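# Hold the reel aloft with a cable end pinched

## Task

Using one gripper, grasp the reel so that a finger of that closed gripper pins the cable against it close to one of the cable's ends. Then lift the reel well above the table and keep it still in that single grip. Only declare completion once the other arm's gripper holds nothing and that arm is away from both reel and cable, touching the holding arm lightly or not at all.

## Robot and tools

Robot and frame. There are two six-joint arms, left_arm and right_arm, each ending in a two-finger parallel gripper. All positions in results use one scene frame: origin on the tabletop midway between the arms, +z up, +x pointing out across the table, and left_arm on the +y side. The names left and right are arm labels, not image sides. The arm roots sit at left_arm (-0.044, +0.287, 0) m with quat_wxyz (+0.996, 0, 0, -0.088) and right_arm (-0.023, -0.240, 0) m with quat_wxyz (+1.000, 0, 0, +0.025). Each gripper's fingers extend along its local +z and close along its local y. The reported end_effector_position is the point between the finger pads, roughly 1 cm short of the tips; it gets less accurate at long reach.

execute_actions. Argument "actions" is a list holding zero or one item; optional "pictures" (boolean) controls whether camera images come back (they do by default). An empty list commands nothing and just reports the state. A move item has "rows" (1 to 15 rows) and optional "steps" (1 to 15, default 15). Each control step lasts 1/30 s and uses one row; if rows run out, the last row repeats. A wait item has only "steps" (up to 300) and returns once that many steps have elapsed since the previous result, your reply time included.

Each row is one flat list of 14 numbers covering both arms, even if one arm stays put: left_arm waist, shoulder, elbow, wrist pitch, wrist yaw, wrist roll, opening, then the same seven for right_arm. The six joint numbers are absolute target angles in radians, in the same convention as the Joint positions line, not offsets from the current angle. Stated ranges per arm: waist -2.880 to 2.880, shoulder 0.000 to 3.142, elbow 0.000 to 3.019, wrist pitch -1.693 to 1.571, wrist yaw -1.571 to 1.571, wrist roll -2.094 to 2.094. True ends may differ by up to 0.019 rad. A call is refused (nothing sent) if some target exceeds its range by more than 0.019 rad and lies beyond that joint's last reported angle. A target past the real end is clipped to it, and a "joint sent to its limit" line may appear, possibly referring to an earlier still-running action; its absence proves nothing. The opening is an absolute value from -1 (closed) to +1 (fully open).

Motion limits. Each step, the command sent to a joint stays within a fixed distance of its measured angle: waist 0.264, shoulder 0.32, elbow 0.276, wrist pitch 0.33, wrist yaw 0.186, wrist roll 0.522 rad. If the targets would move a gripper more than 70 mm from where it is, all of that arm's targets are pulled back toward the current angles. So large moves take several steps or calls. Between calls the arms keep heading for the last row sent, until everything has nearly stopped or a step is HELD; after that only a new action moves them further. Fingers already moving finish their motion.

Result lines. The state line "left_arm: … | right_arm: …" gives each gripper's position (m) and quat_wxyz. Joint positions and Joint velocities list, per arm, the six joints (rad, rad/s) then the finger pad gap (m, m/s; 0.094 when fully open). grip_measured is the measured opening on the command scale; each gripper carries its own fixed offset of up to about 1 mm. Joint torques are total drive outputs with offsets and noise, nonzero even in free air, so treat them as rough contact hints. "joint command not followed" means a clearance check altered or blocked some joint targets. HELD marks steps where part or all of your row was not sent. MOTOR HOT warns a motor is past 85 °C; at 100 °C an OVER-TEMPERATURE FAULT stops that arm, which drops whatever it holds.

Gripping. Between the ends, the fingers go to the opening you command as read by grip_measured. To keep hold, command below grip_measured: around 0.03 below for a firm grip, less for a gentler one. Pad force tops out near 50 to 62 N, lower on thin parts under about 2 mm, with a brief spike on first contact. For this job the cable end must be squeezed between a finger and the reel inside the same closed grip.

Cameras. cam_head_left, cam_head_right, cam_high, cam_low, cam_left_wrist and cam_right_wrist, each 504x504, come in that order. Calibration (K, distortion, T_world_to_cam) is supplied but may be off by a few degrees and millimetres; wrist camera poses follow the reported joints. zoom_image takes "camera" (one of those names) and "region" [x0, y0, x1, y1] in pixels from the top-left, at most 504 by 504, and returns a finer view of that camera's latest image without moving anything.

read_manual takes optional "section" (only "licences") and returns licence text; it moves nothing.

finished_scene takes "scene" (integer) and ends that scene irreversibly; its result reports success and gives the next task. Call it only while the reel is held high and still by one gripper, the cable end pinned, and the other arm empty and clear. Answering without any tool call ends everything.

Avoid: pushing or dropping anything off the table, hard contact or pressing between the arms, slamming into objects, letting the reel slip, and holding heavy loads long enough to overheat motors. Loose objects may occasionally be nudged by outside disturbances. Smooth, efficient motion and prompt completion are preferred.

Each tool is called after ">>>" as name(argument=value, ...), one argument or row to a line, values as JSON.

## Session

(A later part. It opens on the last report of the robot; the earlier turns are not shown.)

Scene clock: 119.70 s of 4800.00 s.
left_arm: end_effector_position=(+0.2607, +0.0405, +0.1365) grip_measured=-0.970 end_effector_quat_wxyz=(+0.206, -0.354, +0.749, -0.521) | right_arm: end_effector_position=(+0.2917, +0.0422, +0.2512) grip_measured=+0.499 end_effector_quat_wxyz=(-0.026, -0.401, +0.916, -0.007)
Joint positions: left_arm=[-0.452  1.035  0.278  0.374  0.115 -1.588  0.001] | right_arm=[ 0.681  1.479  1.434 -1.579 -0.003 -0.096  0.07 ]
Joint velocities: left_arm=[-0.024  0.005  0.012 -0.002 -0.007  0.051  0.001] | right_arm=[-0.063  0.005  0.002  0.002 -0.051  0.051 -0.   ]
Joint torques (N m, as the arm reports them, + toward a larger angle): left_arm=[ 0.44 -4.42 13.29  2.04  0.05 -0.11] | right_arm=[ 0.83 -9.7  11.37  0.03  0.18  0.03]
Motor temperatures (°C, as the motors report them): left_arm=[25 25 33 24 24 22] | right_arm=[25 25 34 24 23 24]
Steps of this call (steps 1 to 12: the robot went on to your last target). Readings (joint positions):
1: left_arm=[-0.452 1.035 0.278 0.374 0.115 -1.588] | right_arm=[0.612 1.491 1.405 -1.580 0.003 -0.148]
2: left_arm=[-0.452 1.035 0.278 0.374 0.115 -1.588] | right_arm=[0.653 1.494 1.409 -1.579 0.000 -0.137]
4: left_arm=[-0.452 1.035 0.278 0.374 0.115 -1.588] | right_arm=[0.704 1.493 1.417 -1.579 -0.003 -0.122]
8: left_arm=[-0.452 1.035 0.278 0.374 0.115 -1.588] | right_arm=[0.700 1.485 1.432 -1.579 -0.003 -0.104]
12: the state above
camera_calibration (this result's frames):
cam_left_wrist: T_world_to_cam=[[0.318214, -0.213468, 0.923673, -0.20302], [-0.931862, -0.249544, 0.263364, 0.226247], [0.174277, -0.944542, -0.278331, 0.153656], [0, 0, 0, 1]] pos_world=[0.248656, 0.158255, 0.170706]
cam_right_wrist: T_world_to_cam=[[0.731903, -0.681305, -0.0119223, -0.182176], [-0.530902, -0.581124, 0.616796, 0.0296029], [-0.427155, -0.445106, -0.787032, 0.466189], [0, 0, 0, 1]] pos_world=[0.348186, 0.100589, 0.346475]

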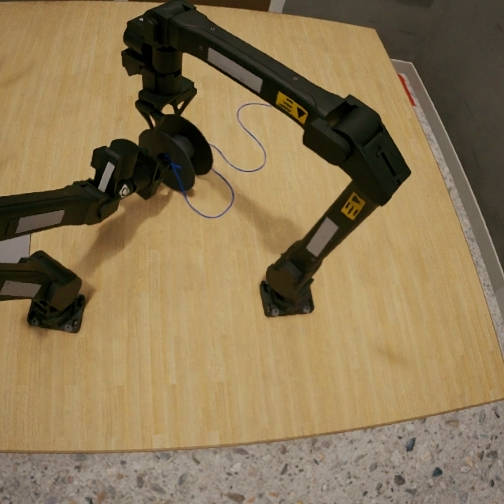

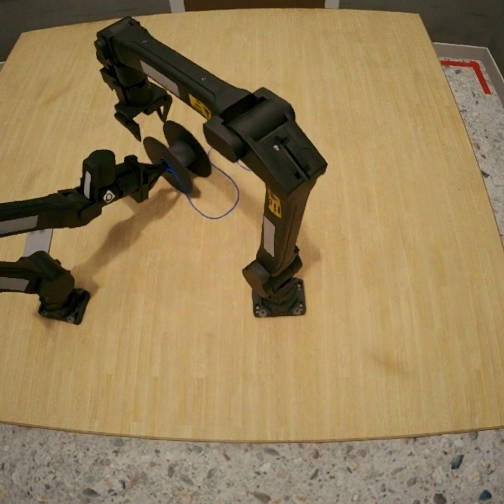

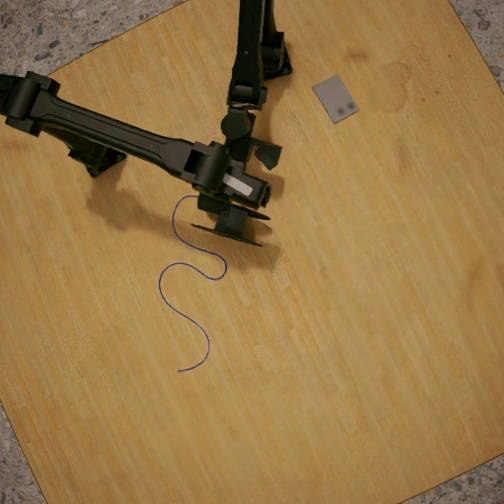

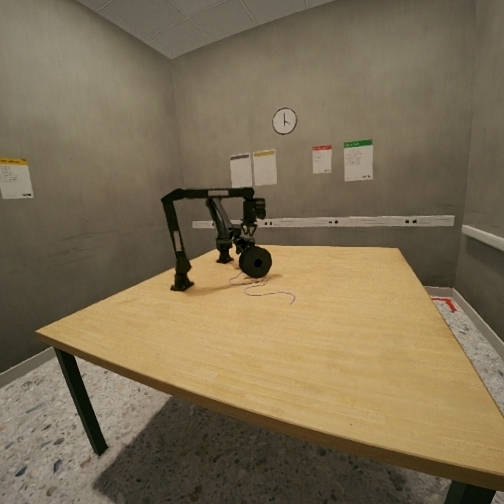

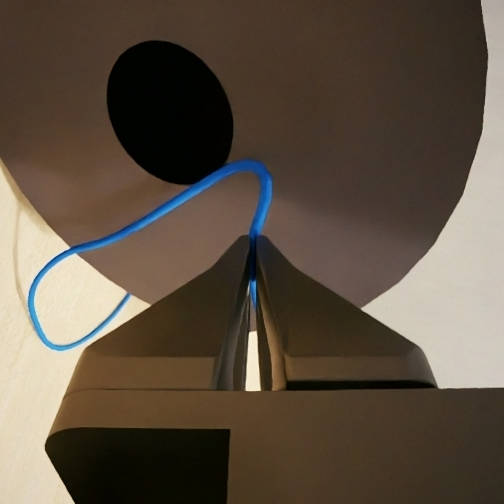

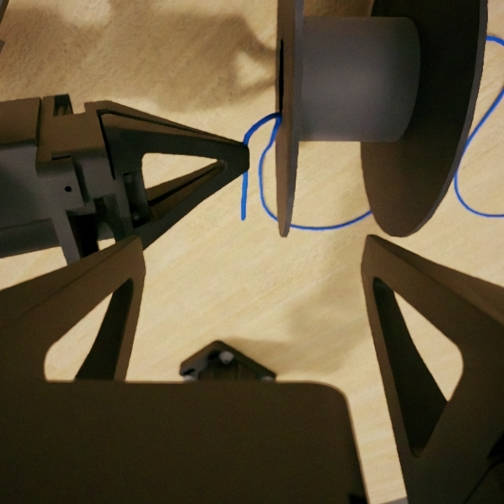

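>>> execute_actions(
  actions=[
    {"rows":[[-0.452,0.985,0.315,0.38,0.118,-1.6,-1,0.665,1.49,1.44,-1.55,0,-0.09,0.5],[-0.452,0.985,0.315,0.38,0.118,-1.6,-1,0.665,1.5,1.40,-1.5,0,-0.09,0.5],[-0.452,0.985,0.315,0.38,0.118,-1.6,-1,0.665,1.51,1.36,-1.45,0,-0.09,0.5],[-0.452,0.985,0.315,0.38,0.118,-1.6,-1,0.665,1.52,1.33,-1.41,0,-0.09,0.5]]},
  ],
)

Scene clock: 122.60 s of 4800.00 s.
left_arm: end_effector_position=(+0.2601, +0.0410, +0.1555) grip_measured=-0.970 end_effector_quat_wxyz=(+0.217, -0.346, +0.737, -0.539) | right_arm: end_effector_position=(+0.3006, +0.0493, +0.1875) grip_measured=+0.499 end_effector_quat_wxyz=(-0.028, -0.398, +0.917, -0.008)
Joint positions: left_arm=[-0.452  0.984  0.278  0.374  0.115 -1.588  0.001] | right_arm=[ 0.679  1.532  1.324 -1.421 -0.003 -0.09   0.07 ]
Joint velocities: left_arm=[-0.015  0.005 -0.002 -0.007 -0.051 -0.007 -0.   ] | right_arm=[ 0.005 -0.024  0.012  0.017 -0.066 -0.037 -0.001]
Joint torques (N m, as the arm reports them, + toward a larger angle): left_arm=[ 0.71 -4.07 12.78  1.98  0.04 -0.1 ] | right_arm=[ -0.61 -10.81   7.71   0.12   0.09  -0.05]
Motor temperatures (°C, as the motors report them): left_arm=[25 25 34 24 24 22] | right_arm=[25 25 35 24 23 24]
Steps of this call (steps 1 to 30: the robot went on to your last target; steps 31 to 72: nothing new was sent; steps 73 to 87: all 15 steps of this action). Readings (joint positions):
73: left_arm=[-0.452 1.032 0.278 0.374 0.115 -1.588] | right_arm=[0.679 1.479 1.434 -1.576 -0.003 -0.090]
74: left_arm=[-0.452 1.024 0.278 0.374 0.115 -1.588] | right_arm=[0.679 1.479 1.429 -1.560 -0.003 -0.090]
76: left_arm=[-0.452 1.003 0.278 0.374 0.115 -1.588] | right_arm=[0.679 1.478 1.398 -1.491 -0.003 -0.090]
80: left_arm=[-0.452 0.984 0.278 0.374 0.115 -1.588] | right_arm=[0.679 1.504 1.334 -1.430 -0.003 -0.090]
87: the state above
camera_calibration (this result's frames):
cam_left_wrist: T_world_to_cam=[[0.279337, -0.185222, 0.942159, -0.2142], [-0.942179, -0.242049, 0.231758, 0.228047], [0.185122, -0.952421, -0.242125, 0.151374], [0, 0, 0, 1]] pos_world=[0.246672, 0.159696, 0.185611]
cam_right_wrist: T_world_to_cam=[[0.727178, -0.686344, -0.0119978, -0.182948], [-0.533049, -0.575602, 0.620113, 0.0775686], [-0.432517, -0.444537, -0.78442, 0.424126], [0, 0, 0, 1]] pos_world=[0.357825, 0.107623, 0.282397]

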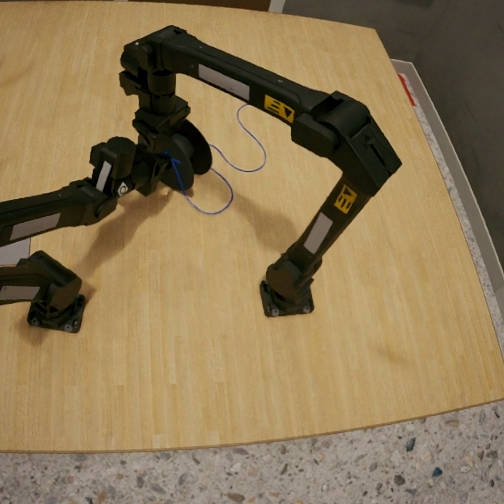

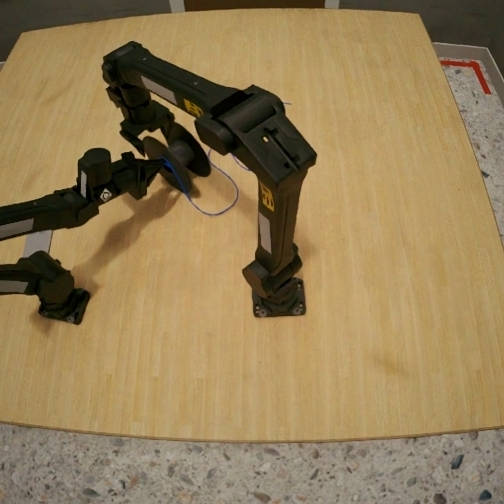

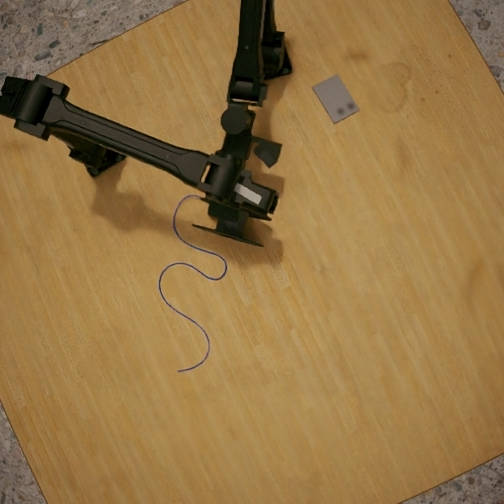

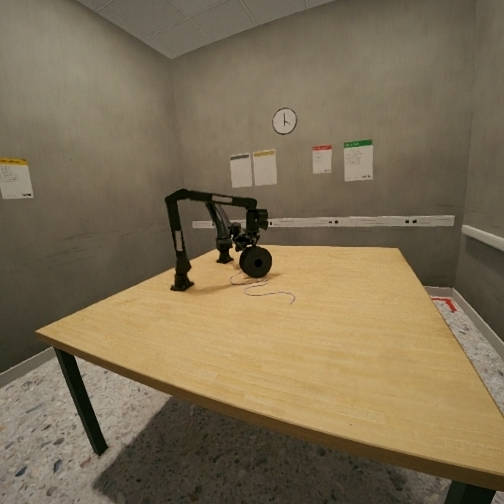

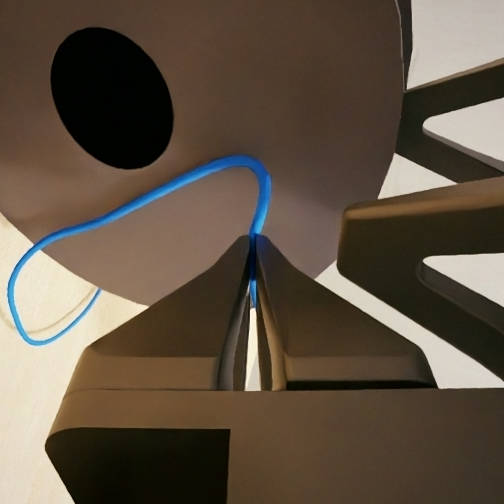

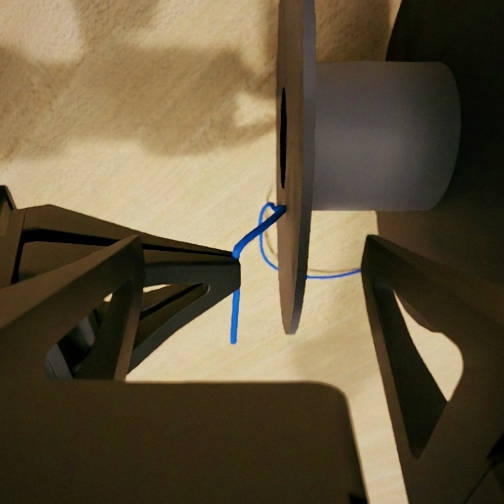

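>>> execute_actions(
  actions=[
    {"rows":[[-0.452,0.985,0.3,0.38,0.118,-1.6,-1,0.665,1.55,1.36,-1.40,0,-0.1,0.25],[-0.452,0.985,0.3,0.38,0.118,-1.6,-1,0.662,1.572,1.375,-1.37,0,-0.1,0.25],[-0.452,0.985,0.3,0.38,0.118,-1.6,-1,0.662,1.572,1.375,-1.37,0,-0.1,0.25],[-0.452,0.985,0.3,0.38,0.118,-1.6,-1,0.662,1.572,1.375,-1.37,0,-0.1,0.25],[-0.452,0.985,0.3,0.38,0.118,-1.6,-1,0.662,1.572,1.375,-1.37,0,-0.1,0.25],[-0.452,0.985,0.3,0.38,0.118,-1.6,-1,0.662,1.572,1.375,-1.37,0,-0.1,0.25],[-0.452,0.985,0.3,0.38,0.118,-1.6,-1,0.662,1.6,1.36,-1.33,0,-0.1,0.25],[-0.452,0.985,0.3,0.38,0.118,-1.6,-1,0.662,1.62,1.355,-1.31,0,-0.1,0.25]]},
  ],
)

Scene clock: 125.33 s of 4800.00 s.
left_arm: end_effector_position=(+0.2601, +0.0410, +0.1555) grip_measured=-0.970 end_effector_quat_wxyz=(+0.217, -0.346, +0.737, -0.539) | right_arm: end_effector_position=(+0.3218, +0.0677, +0.1465) grip_measured=+0.251 end_effector_quat_wxyz=(-0.024, -0.398, +0.917, -0.006)
Joint positions: left_arm=[-0.452  0.984  0.278  0.374  0.115 -1.588  0.001] | right_arm=[ 0.678  1.625  1.324 -1.321 -0.003 -0.09   0.059]
Joint velocities: left_arm=[ 0.005  0.005  0.007 -0.032 -0.007 -0.007  0.   ] | right_arm=[-0.005  0.063  0.012  0.007 -0.051 -0.007 -0.001]
Joint torques (N m, as the arm reports them, + toward a larger angle): left_arm=[ 0.79 -4.05 11.39  2.    0.05 -0.11] | right_arm=[ -0.98 -11.8    9.7    0.19   0.14  -0.13]
Motor temperatures (°C, as the motors report them): left_arm=[25 25 34 24 24 22] | right_arm=[25 25 35 24 23 24]
Steps of this call (steps 1 to 15: the robot went on to your last target; steps 16 to 67: nothing new was sent; steps 68 to 82: all 15 steps of this action). Readings (joint positions):
68: left_arm=[-0.452 0.984 0.278 0.374 0.115 -1.588] | right_arm=[0.679 1.532 1.324 -1.419 -0.003 -0.090]
69: left_arm=[-0.452 0.984 0.278 0.374 0.115 -1.588] | right_arm=[0.679 1.533 1.324 -1.412 -0.003 -0.090]
71: left_arm=[-0.452 0.984 0.278 0.374 0.115 -1.588] | right_arm=[0.679 1.540 1.324 -1.392 -0.003 -0.090]
75: left_arm=[-0.452 0.984 0.278 0.374 0.115 -1.588] | right_arm=[0.678 1.566 1.324 -1.360 -0.003 -0.090]
82: the state above
camera_calibration (this result's frames):
cam_left_wrist: T_world_to_cam=[[0.279337, -0.185222, 0.942159, -0.2142], [-0.942179, -0.242049, 0.231758, 0.228047], [0.185122, -0.952421, -0.242125, 0.151374], [0, 0, 0, 1]] pos_world=[0.246672, 0.159696, 0.185611]
cam_right_wrist: T_world_to_cam=[[0.726717, -0.686842, -0.0113802, -0.186091], [-0.536827, -0.578173, 0.614436, 0.127085], [-0.428601, -0.440412, -0.788884, 0.408481], [0, 0, 0, 1]] pos_world=[0.378533, 0.125562, 0.242041]

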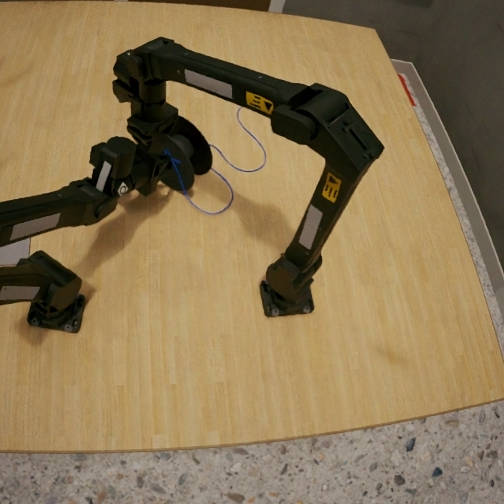

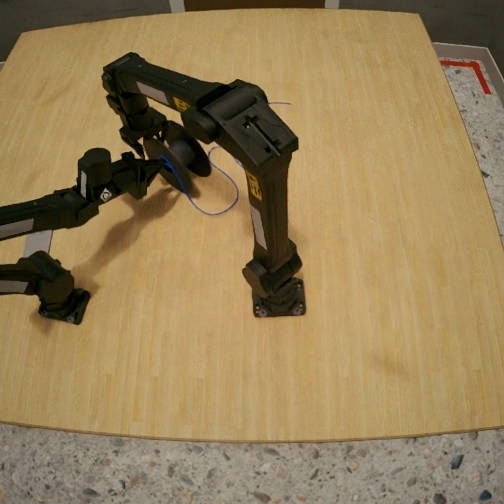

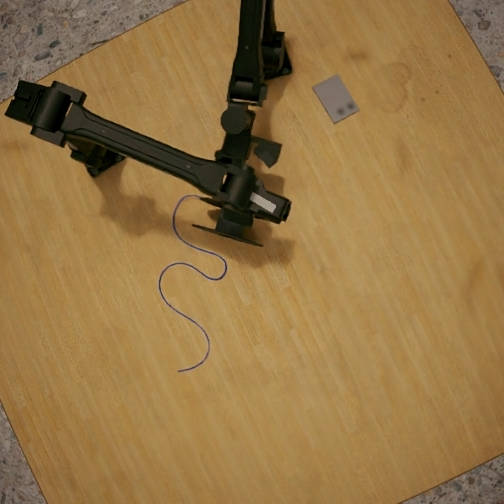

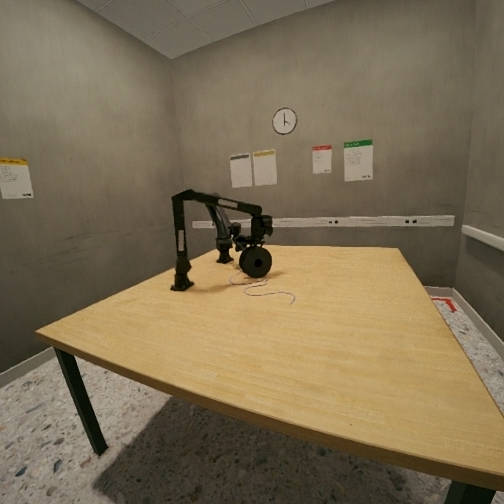

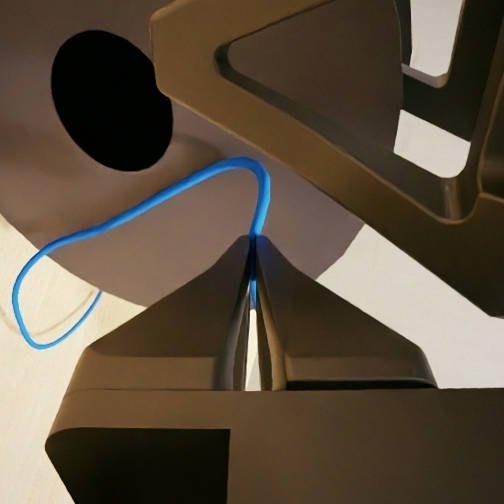

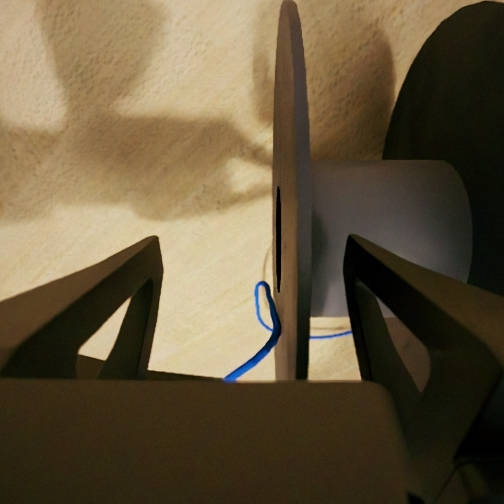

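>>> execute_actions(
  actions=[
    {"rows":[[-0.452,0.984,0.28,0.38,0.118,-1.6,-1,0.678,1.615,1.31,-1.32,0,-0.09,0.25],[-0.452,0.984,0.28,0.38,0.118,-1.6,-1,0.678,1.605,1.295,-1.32,0,-0.09,0.25],[-0.452,0.984,0.28,0.38,0.118,-1.6,-1,0.678,1.595,1.285,-1.32,0,-0.09,0.25],[-0.452,0.984,0.28,0.38,0.118,-1.6,-1,0.678,1.589,1.275,-1.32,0,-0.09,0.25]]},
  ],
)

Scene clock: 127.83 s of 4800.00 s.
left_arm: end_effector_position=(+0.2596, +0.0404, +0.1556) grip_measured=-0.970 end_effector_quat_wxyz=(+0.215, -0.345, +0.737, -0.540) | right_arm: end_effector_position=(+0.3101, +0.0564, +0.1396) grip_measured=+0.251 end_effector_quat_wxyz=(-0.035, -0.397, +0.917, -0.012)
Joint positions: left_arm=[-0.452  0.984  0.278  0.374  0.119 -1.589  0.001] | right_arm=[ 0.678  1.605  1.28  -1.32   0.001 -0.09   0.059]
Joint velocities: left_arm=[-0.005  0.005 -0.007  0.012 -0.007 -0.095  0.001] | right_arm=[ 0.005  0.005 -0.007 -0.012 -0.022 -0.037 -0.   ]
Joint torques (N m, as the arm reports them, + toward a larger angle): left_arm=[ 0.98 -4.42  9.74  2.04 -0.17 -0.1 ] | right_arm=[  0.9  -11.     6.84  -0.4    0.    -0.09]
Motor temperatures (°C, as the motors report them): left_arm=[25 25 34 24 24 22] | right_arm=[25 25 35 24 23 24]
Steps of this call (steps 1 to 15: the robot went on to your last target; steps 16 to 60: nothing new was sent; steps 61 to 75: all 15 steps of this action). Readings (joint positions):
61: left_arm=[-0.452 0.984 0.278 0.374 0.115 -1.588] | right_arm=[0.678 1.626 1.323 -1.320 -0.003 -0.090]
62: left_arm=[-0.452 0.984 0.278 0.374 0.115 -1.588] | right_arm=[0.678 1.625 1.320 -1.320 -0.003 -0.090]
64: left_arm=[-0.452 0.984 0.278 0.374 0.115 -1.588] | right_arm=[0.678 1.619 1.302 -1.320 -0.003 -0.090]
68: left_arm=[-0.452 0.984 0.278 0.374 0.119 -1.589] | right_arm=[0.678 1.608 1.280 -1.320 -0.000 -0.090]
75: the state above
camera_calibration (this result's frames):
cam_left_wrist: T_world_to_cam=[[0.279616, -0.185003, 0.942119, -0.214264], [-0.942857, -0.238108, 0.233078, 0.227266], [0.181206, -0.953456, -0.241011, 0.151849], [0, 0, 0, 1]] pos_world=[0.246675, 0.159255, 0.185489]
cam_right_wrist: T_world_to_cam=[[0.726455, -0.687147, -0.00963955, -0.185574], [-0.527128, -0.566172, 0.633708, 0.112095], [-0.440908, -0.455279, -0.773512, 0.395451], [0, 0, 0, 1]] pos_world=[0.368257, 0.115989, 0.233062]

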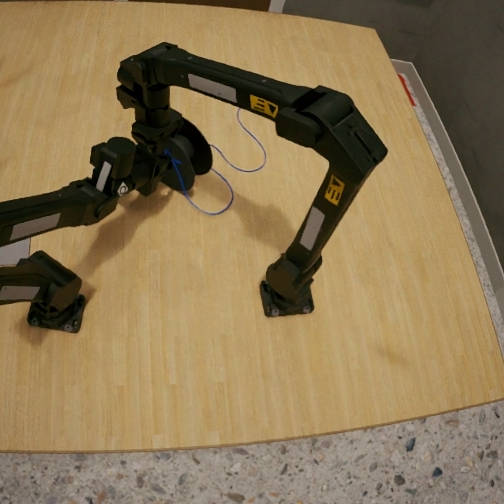

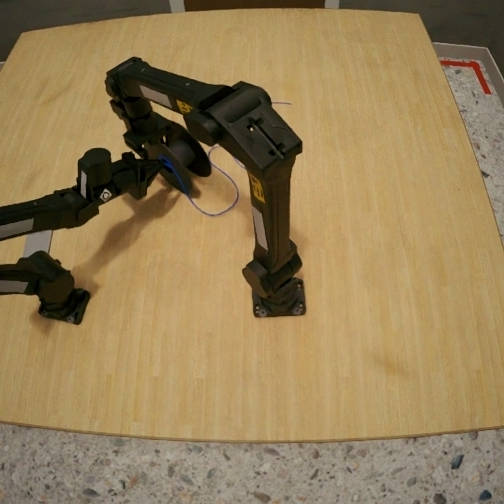

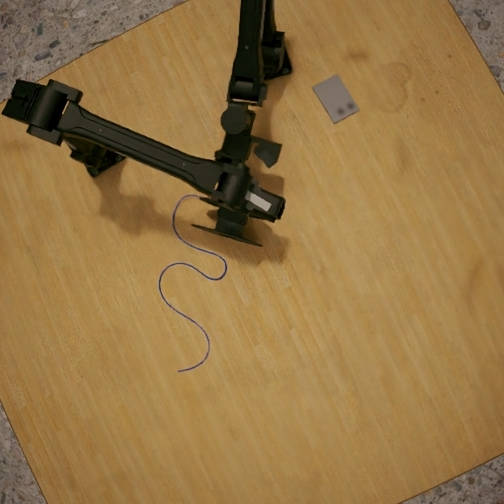

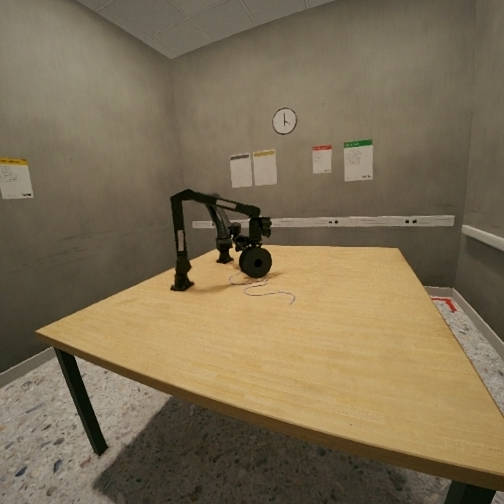

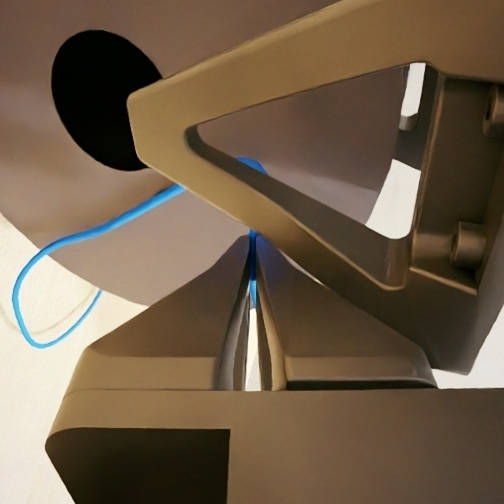

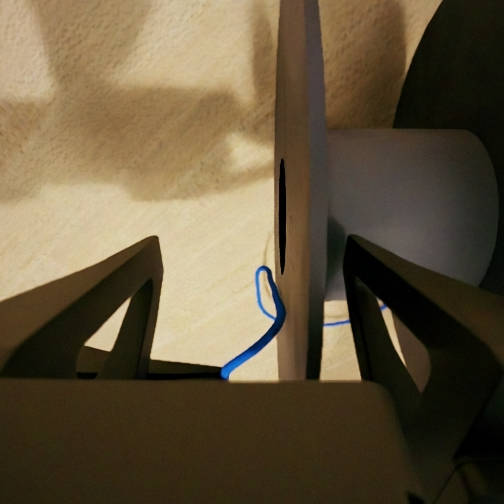

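>>> execute_actions(
  actions=[
    {"rows":[[-0.452,0.984,0.278,0.38,0.118,-1.6,-1,0.678,1.605,1.28,-1.32,0,-0.09,0.0],[-0.452,0.984,0.278,0.38,0.118,-1.6,-1,0.678,1.605,1.28,-1.32,0,-0.09,-0.2],[-0.452,0.984,0.278,0.38,0.118,-1.6,-1,0.678,1.605,1.28,-1.32,0,-0.09,-0.4],[-0.452,0.984,0.278,0.38,0.118,-1.6,-1,0.678,1.605,1.28,-1.32,0,-0.09,-0.6],[-0.452,0.984,0.278,0.38,0.118,-1.6,-1,0.678,1.605,1.28,-1.32,0,-0.09,-0.8],[-0.452,0.984,0.278,0.38,0.118,-1.6,-1,0.678,1.605,1.28,-1.32,0,-0.09,-1]]},
  ],
)

Scene clock: 129.80 s of 4800.00 s.
left_arm: end_effector_position=(+0.2596, +0.0404, +0.1556) grip_measured=-0.970 end_effector_quat_wxyz=(+0.215, -0.345, +0.737, -0.540) | right_arm: end_effector_position=(+0.3104, +0.0563, +0.1397) grip_measured=-0.952 end_effector_quat_wxyz=(-0.035, -0.398, +0.917, -0.013)
Joint positions: left_arm=[-0.452  0.984  0.278  0.374  0.119 -1.589  0.001] | right_arm=[ 0.678  1.604  1.28  -1.32   0.002 -0.09   0.002]
Joint velocities: left_arm=[ 0.005  0.005 -0.007 -0.002 -0.022 -0.022 -0.   ] | right_arm=[ 0.015 -0.015  0.017 -0.007 -0.022  0.007 -0.001]
Joint torques (N m, as the arm reports them, + toward a larger angle): left_arm=[ 0.61 -4.34  9.31  2.03 -0.17 -0.1 ] | right_arm=[  0.94 -10.53   7.3   -0.44  -0.02  -0.05]
Motor temperatures (°C, as the motors report them): left_arm=[25 25 33 24 24 22] | right_arm=[25 26 34 24 23 24]
Steps of this call (steps 1 to 15: the robot went on to your last target; steps 16 to 44: nothing new was sent; steps 45 to 59: all 15 steps of this action). Readings (joint positions):
45: left_arm=[-0.452 0.984 0.278 0.374 0.119 -1.589] | right_arm=[0.678 1.605 1.280 -1.320 0.001 -0.090]
46: left_arm=[-0.452 0.984 0.278 0.374 0.119 -1.589] | right_arm=[0.678 1.605 1.280 -1.320 0.001 -0.090]
48: left_arm=[-0.452 0.984 0.278 0.374 0.119 -1.589] | right_arm=[0.678 1.605 1.280 -1.320 0.003 -0.090]
52: left_arm=[-0.452 0.984 0.278 0.374 0.119 -1.589] | right_arm=[0.678 1.604 1.280 -1.320 0.002 -0.090]
59: the state above
camera_calibration (this result's frames):
cam_left_wrist: T_world_to_cam=[[0.279616, -0.185003, 0.942119, -0.214264], [-0.942857, -0.238108, 0.233078, 0.227266], [0.181206, -0.953456, -0.241011, 0.151849], [0, 0, 0, 1]] pos_world=[0.246675, 0.159255, 0.185489]
cam_right_wrist: T_world_to_cam=[[0.726549, -0.687068, -0.00802621, -0.186108], [-0.528246, -0.565994, 0.632935, 0.112568], [-0.439412, -0.455618, -0.774164, 0.395316], [0, 0, 0, 1]] pos_world=[0.368387, 0.115957, 0.233297]

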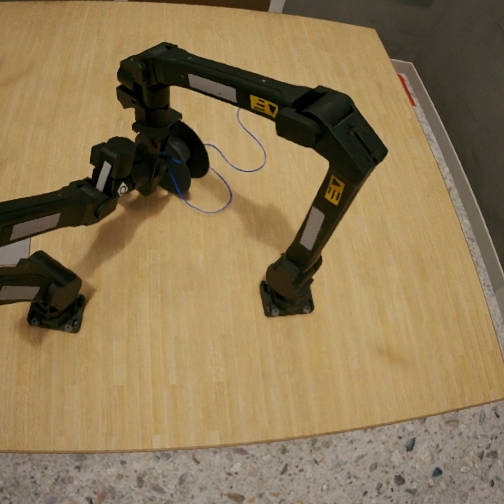

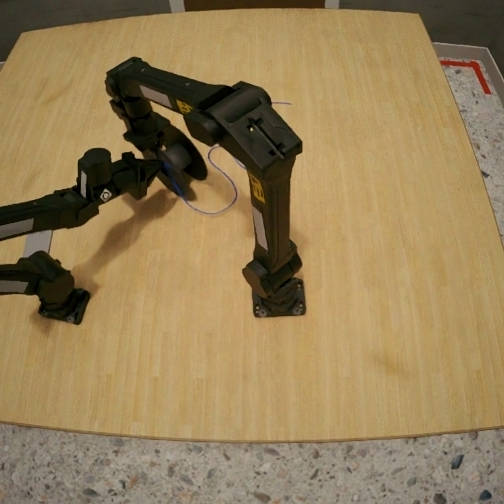

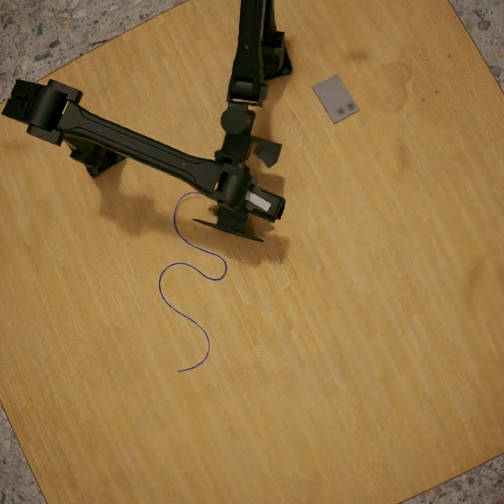

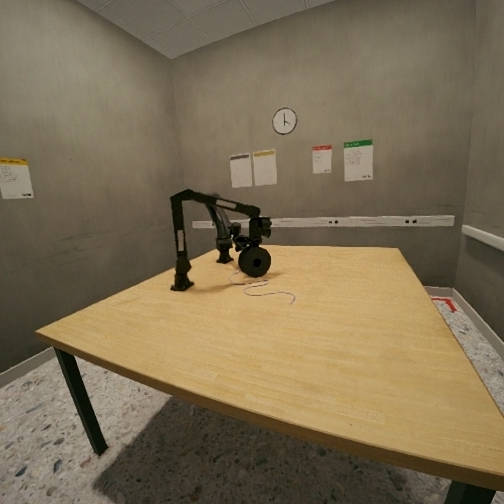

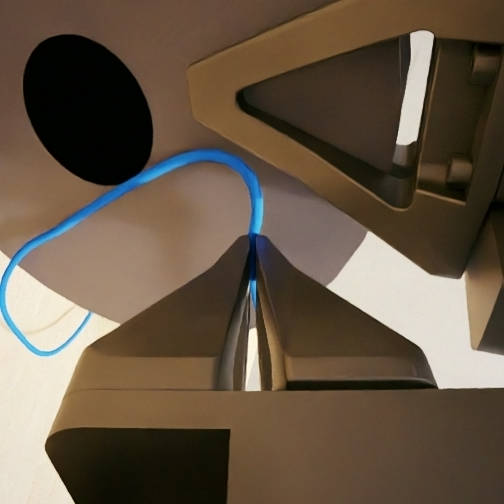

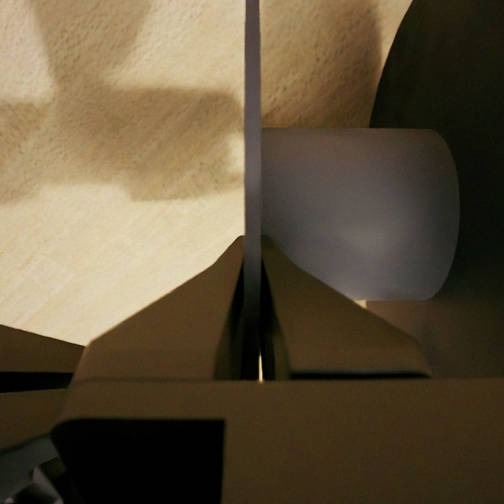

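>>> execute_actions(
  actions=[
    {"rows":[[-0.452,0.96,0.278,0.38,0.118,-1.6,-1,0.678,1.605,1.28,-1.32,0,-0.09,0.3],[-0.49,0.96,0.278,0.38,0.03,-1.6,-1,0.678,1.605,1.28,-1.32,0,-0.09,0.3],[-0.53,0.96,0.278,0.38,-0.06,-1.6,-1,0.678,1.605,1.28,-1.32,0,-0.09,0.3],[-0.57,0.96,0.278,0.38,-0.15,-1.6,-1,0.678,1.605,1.28,-1.32,0,-0.09,0.3],[-0.61,0.96,0.278,0.38,-0.25,-1.6,-1,0.678,1.605,1.28,-1.32,0,-0.09,0.3],[-0.65,0.965,0.278,0.38,-0.35,-1.6,-1,0.678,1.605,1.28,-1.32,0,-0.09,0.3]]},
  ],
)

Scene clock: 132.77 s of 4800.00 s.
left_arm: end_effector_position=(+0.2542, +0.0456, +0.1600) grip_measured=-0.970 end_effector_quat_wxyz=(+0.333, -0.389, +0.706, -0.488) | right_arm: end_effector_position=(+0.3137, +0.0561, +0.1399) grip_measured=+0.299 end_effector_quat_wxyz=(-0.030, -0.394, +0.918, -0.011)
Joint positions: left_arm=[-0.655  0.969  0.27   0.374 -0.346 -1.589  0.001] | right_arm=[ 0.673  1.604  1.28  -1.31   0.003 -0.088  0.061]
Joint velocities: left_arm=[-0.015 -0.005 -0.017 -0.002  0.007 -0.022  0.   ] | right_arm=[-0.005  0.005  0.007  0.007 -0.007 -0.066 -0.001]
Joint torques (N m, as the arm reports them, + toward a larger angle): left_arm=[ 1.33 -4.5  10.04  1.93 -0.38 -0.09] | right_arm=[ 1.25 -9.94  7.23 -0.75 -0.1  -0.11]
Motor temperatures (°C, as the motors report them): left_arm=[25 25 33 24 24 22] | right_arm=[25 26 34 24 23 24]
Steps of this call (steps 1 to 15: the robot went on to your last target; steps 16 to 74: nothing new was sent; steps 75 to 89: all 15 steps of this action). Readings (joint positions):
75: left_arm=[-0.452 0.983 0.278 0.374 0.119 -1.589] | right_arm=[0.678 1.604 1.280 -1.320 0.002 -0.090]
76: left_arm=[-0.457 0.980 0.278 0.374 0.075 -1.589] | right_arm=[0.678 1.604 1.280 -1.320 0.002 -0.090]
78: left_arm=[-0.496 0.973 0.273 0.374 -0.070 -1.589] | right_arm=[0.676 1.604 1.281 -1.309 0.015 -0.090]
82: left_arm=[-0.636 0.970 0.270 0.374 -0.332 -1.589] | right_arm=[0.673 1.604 1.280 -1.309 0.003 -0.088]
89: the state above
camera_calibration (this result's frames):
cam_left_wrist: T_world_to_cam=[[0.229301, -0.224934, 0.947009, -0.202165], [-0.875203, -0.473419, 0.0994681, 0.237247], [0.425958, -0.851633, -0.305419, 0.102268], [0, 0, 0, 1]] pos_world=[0.210434, 0.153938, 0.199089]
cam_right_wrist: T_world_to_cam=[[0.721649, -0.692231, -0.00624724, -0.187075], [-0.537548, -0.566033, 0.625019, 0.118116], [-0.436194, -0.447686, -0.780585, 0.396239], [0, 0, 0, 1]] pos_world=[0.371332, 0.114749, 0.234305]

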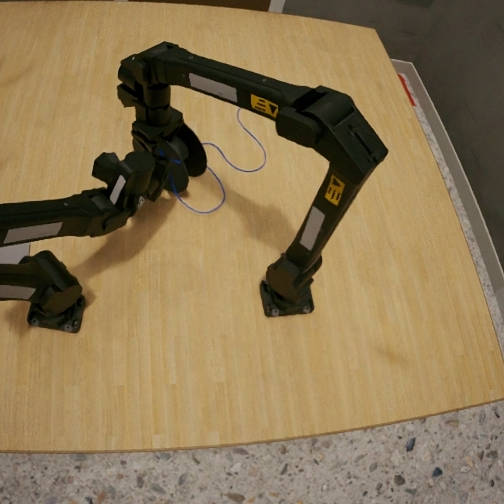

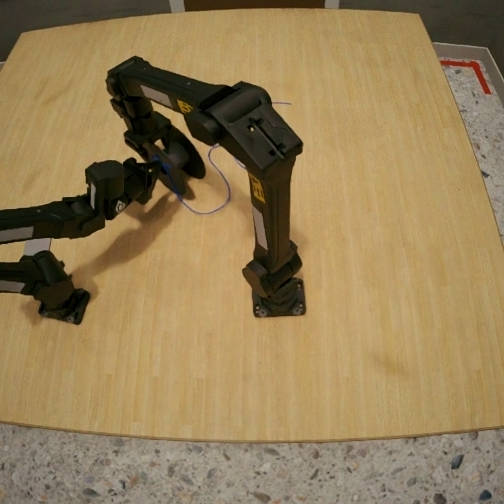

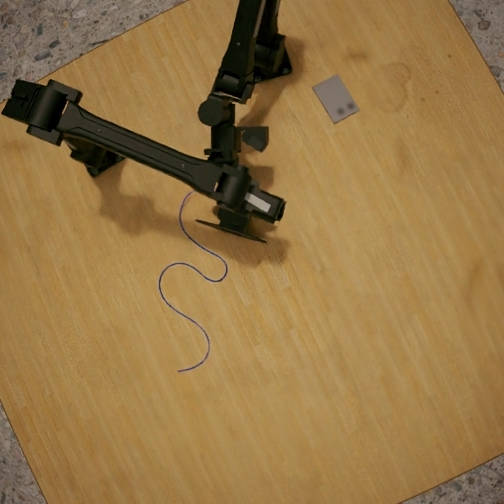

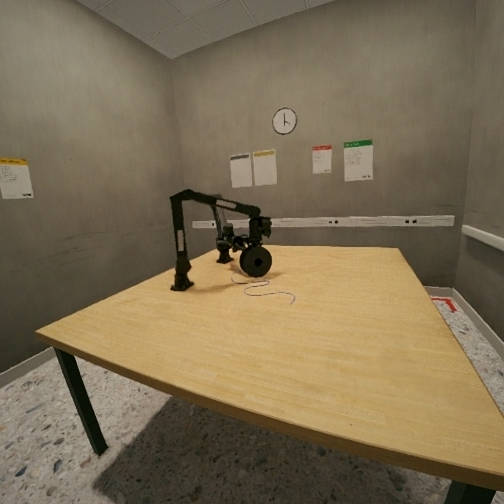

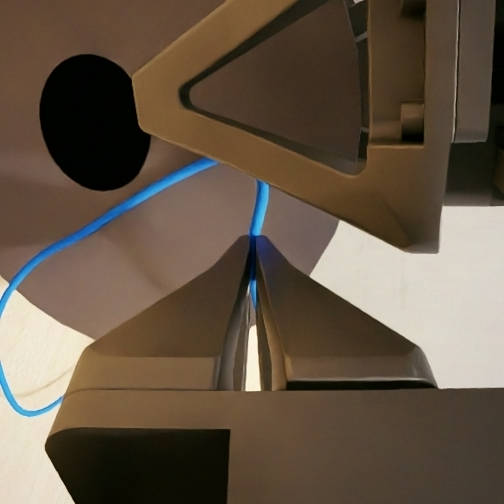

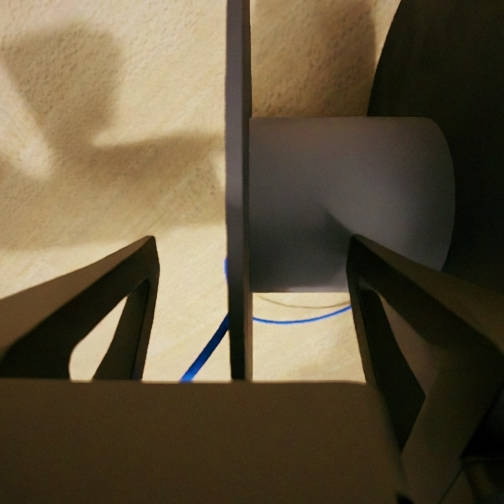

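>>> execute_actions(
  actions=[
    {"rows":[[-0.655,0.969,0.27,0.38,-0.35,-1.6,-1,0.673,1.595,1.265,-1.315,0,-0.09,0.3],[-0.655,0.969,0.27,0.38,-0.35,-1.6,-1,0.673,1.585,1.25,-1.315,0,-0.09,0.3],[-0.655,0.969,0.27,0.38,-0.35,-1.6,-1,0.673,1.575,1.24,-1.315,0,-0.09,0.3],[-0.655,0.969,0.27,0.38,-0.35,-1.6,-1,0.673,1.565,1.235,-1.315,0,-0.09,0.3],[-0.655,0.969,0.27,0.38,-0.35,-1.6,-1,0.673,1.565,1.235,-1.315,0,-0.09,0.3],[-0.655,0.969,0.27,0.38,-0.35,-1.6,-1,0.673,1.565,1.235,-1.315,0,-0.09,0.3],[-0.655,0.969,0.27,0.38,-0.35,-1.6,-1,0.673,1.565,1.235,-1.315,0,-0.09,0.3],[-0.655,0.969,0.27,0.38,-0.35,-1.6,-1,0.673,1.565,1.235,-1.315,0,-0.09,0.0],[-0.655,0.969,0.27,0.38,-0.35,-1.6,-1,0.673,1.565,1.235,-1.315,0,-0.09,-0.3],[-0.655,0.969,0.27,0.38,-0.35,-1.6,-1,0.673,1.565,1.235,-1.315,0,-0.09,-0.6],[-0.655,0.969,0.27,0.38,-0.35,-1.6,-1,0.673,1.565,1.235,-1.315,0,-0.09,-0.8],[-0.655,0.969,0.27,0.38,-0.35,-1.6,-1,0.673,1.565,1.235,-1.315,0,-0.09,-1]]},
  ],
)

Scene clock: 135.00 s of 4800.00 s.
left_arm: end_effector_position=(+0.2541, +0.0454, +0.1600) grip_measured=-0.970 end_effector_quat_wxyz=(+0.333, -0.389, +0.706, -0.489) | right_arm: end_effector_position=(+0.3021, +0.0467, +0.1385) grip_measured=-0.952 end_effector_quat_wxyz=(-0.035, -0.395, +0.918, -0.012)
Joint positions: left_arm=[-0.655  0.969  0.27   0.374 -0.345 -1.589  0.001] | right_arm=[ 0.674  1.575  1.241 -1.311  0.    -0.088  0.002]
Joint velocities: left_arm=[ 0.015 -0.024  0.002 -0.007  0.022 -0.051 -0.   ] | right_arm=[ 0.005 -0.024  0.002 -0.012 -0.022  0.007 -0.001]
Joint torques (N m, as the arm reports them, + toward a larger angle): left_arm=[ 0.66 -3.92  9.31  2.02 -0.41 -0.08] | right_arm=[ 1.32 -9.88  6.83 -0.87  0.   -0.1 ]
Motor temperatures (°C, as the motors report them): left_arm=[25 25 33 24 24 22] | right_arm=[25 26 34 24 23 24]
Steps of this call (steps 1 to 15: the robot went on to your last target; steps 16 to 52: nothing new was sent; steps 53 to 67: all 15 steps of this action). Readings (joint positions):
53: left_arm=[-0.655 0.969 0.270 0.374 -0.346 -1.589] | right_arm=[0.673 1.604 1.279 -1.310 0.003 -0.088]
54: left_arm=[-0.655 0.969 0.270 0.374 -0.346 -1.589] | right_arm=[0.673 1.603 1.275 -1.310 0.003 -0.088]
56: left_arm=[-0.655 0.969 0.270 0.374 -0.346 -1.589] | right_arm=[0.673 1.595 1.262 -1.311 0.003 -0.088]
60: left_arm=[-0.655 0.969 0.270 0.374 -0.346 -1.589] | right_arm=[0.673 1.576 1.241 -1.311 0.003 -0.088]
67: the state above
camera_calibration (this result's frames):
cam_left_wrist: T_world_to_cam=[[0.229313, -0.22495, 0.947002, -0.202163], [-0.875689, -0.472445, 0.0998212, 0.237108], [0.424951, -0.85217, -0.305324, 0.102421], [0, 0, 0, 1]] pos_world=[0.210468, 0.153824, 0.199052]
cam_right_wrist: T_world_to_cam=[[0.721968, -0.691856, -0.0098451, -0.18484], [-0.530883, -0.563003, 0.633396, 0.104089], [-0.443762, -0.452066, -0.773765, 0.387448], [0, 0, 0, 1]] pos_world=[0.360643, 0.105871, 0.232044]

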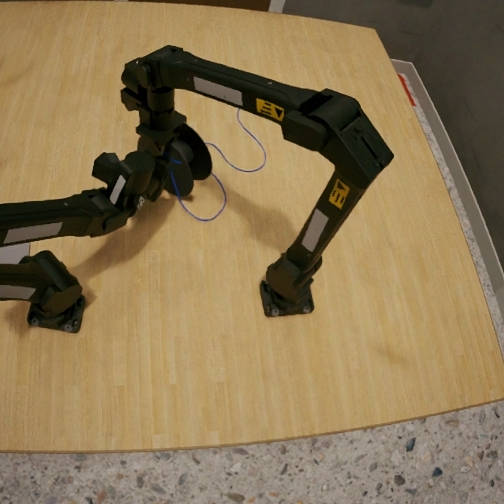

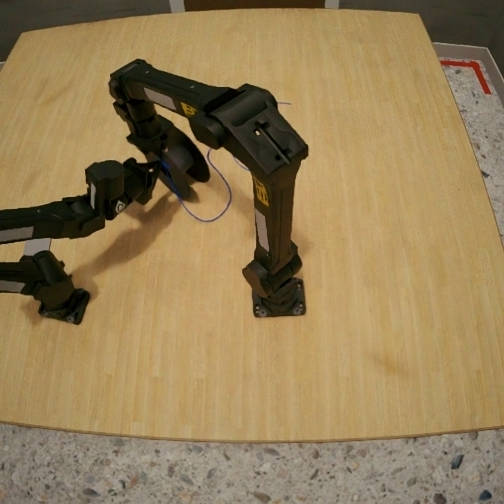

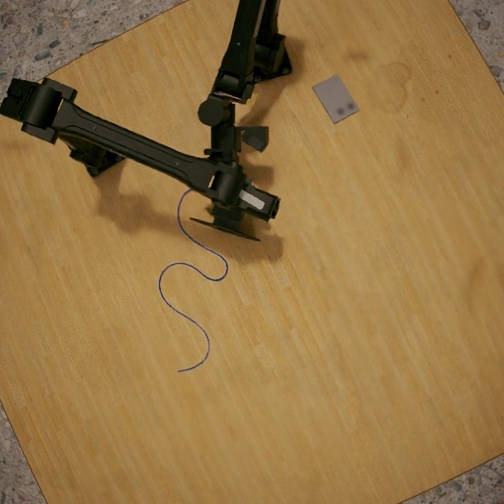

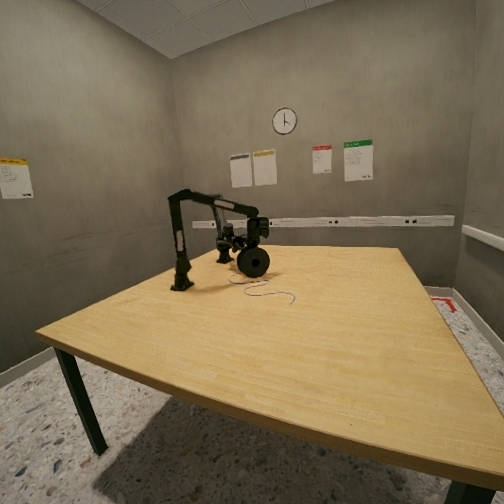

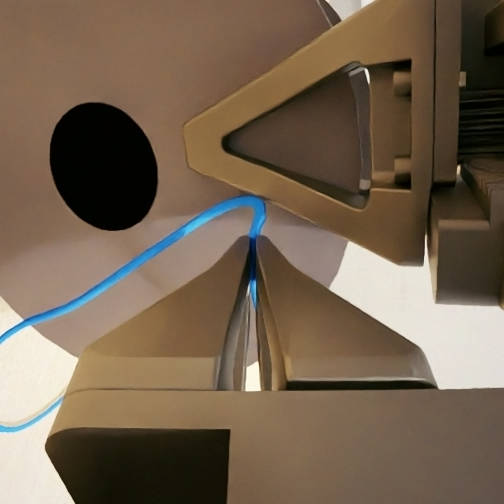

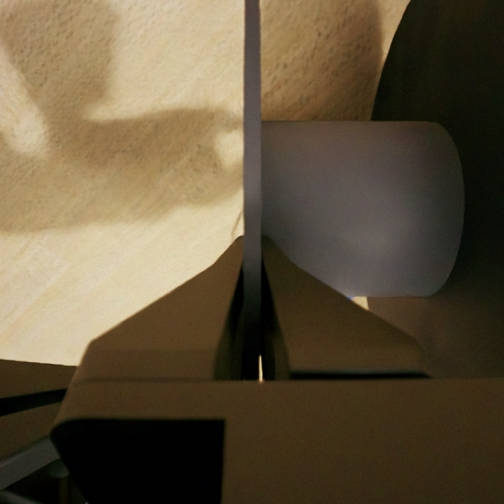

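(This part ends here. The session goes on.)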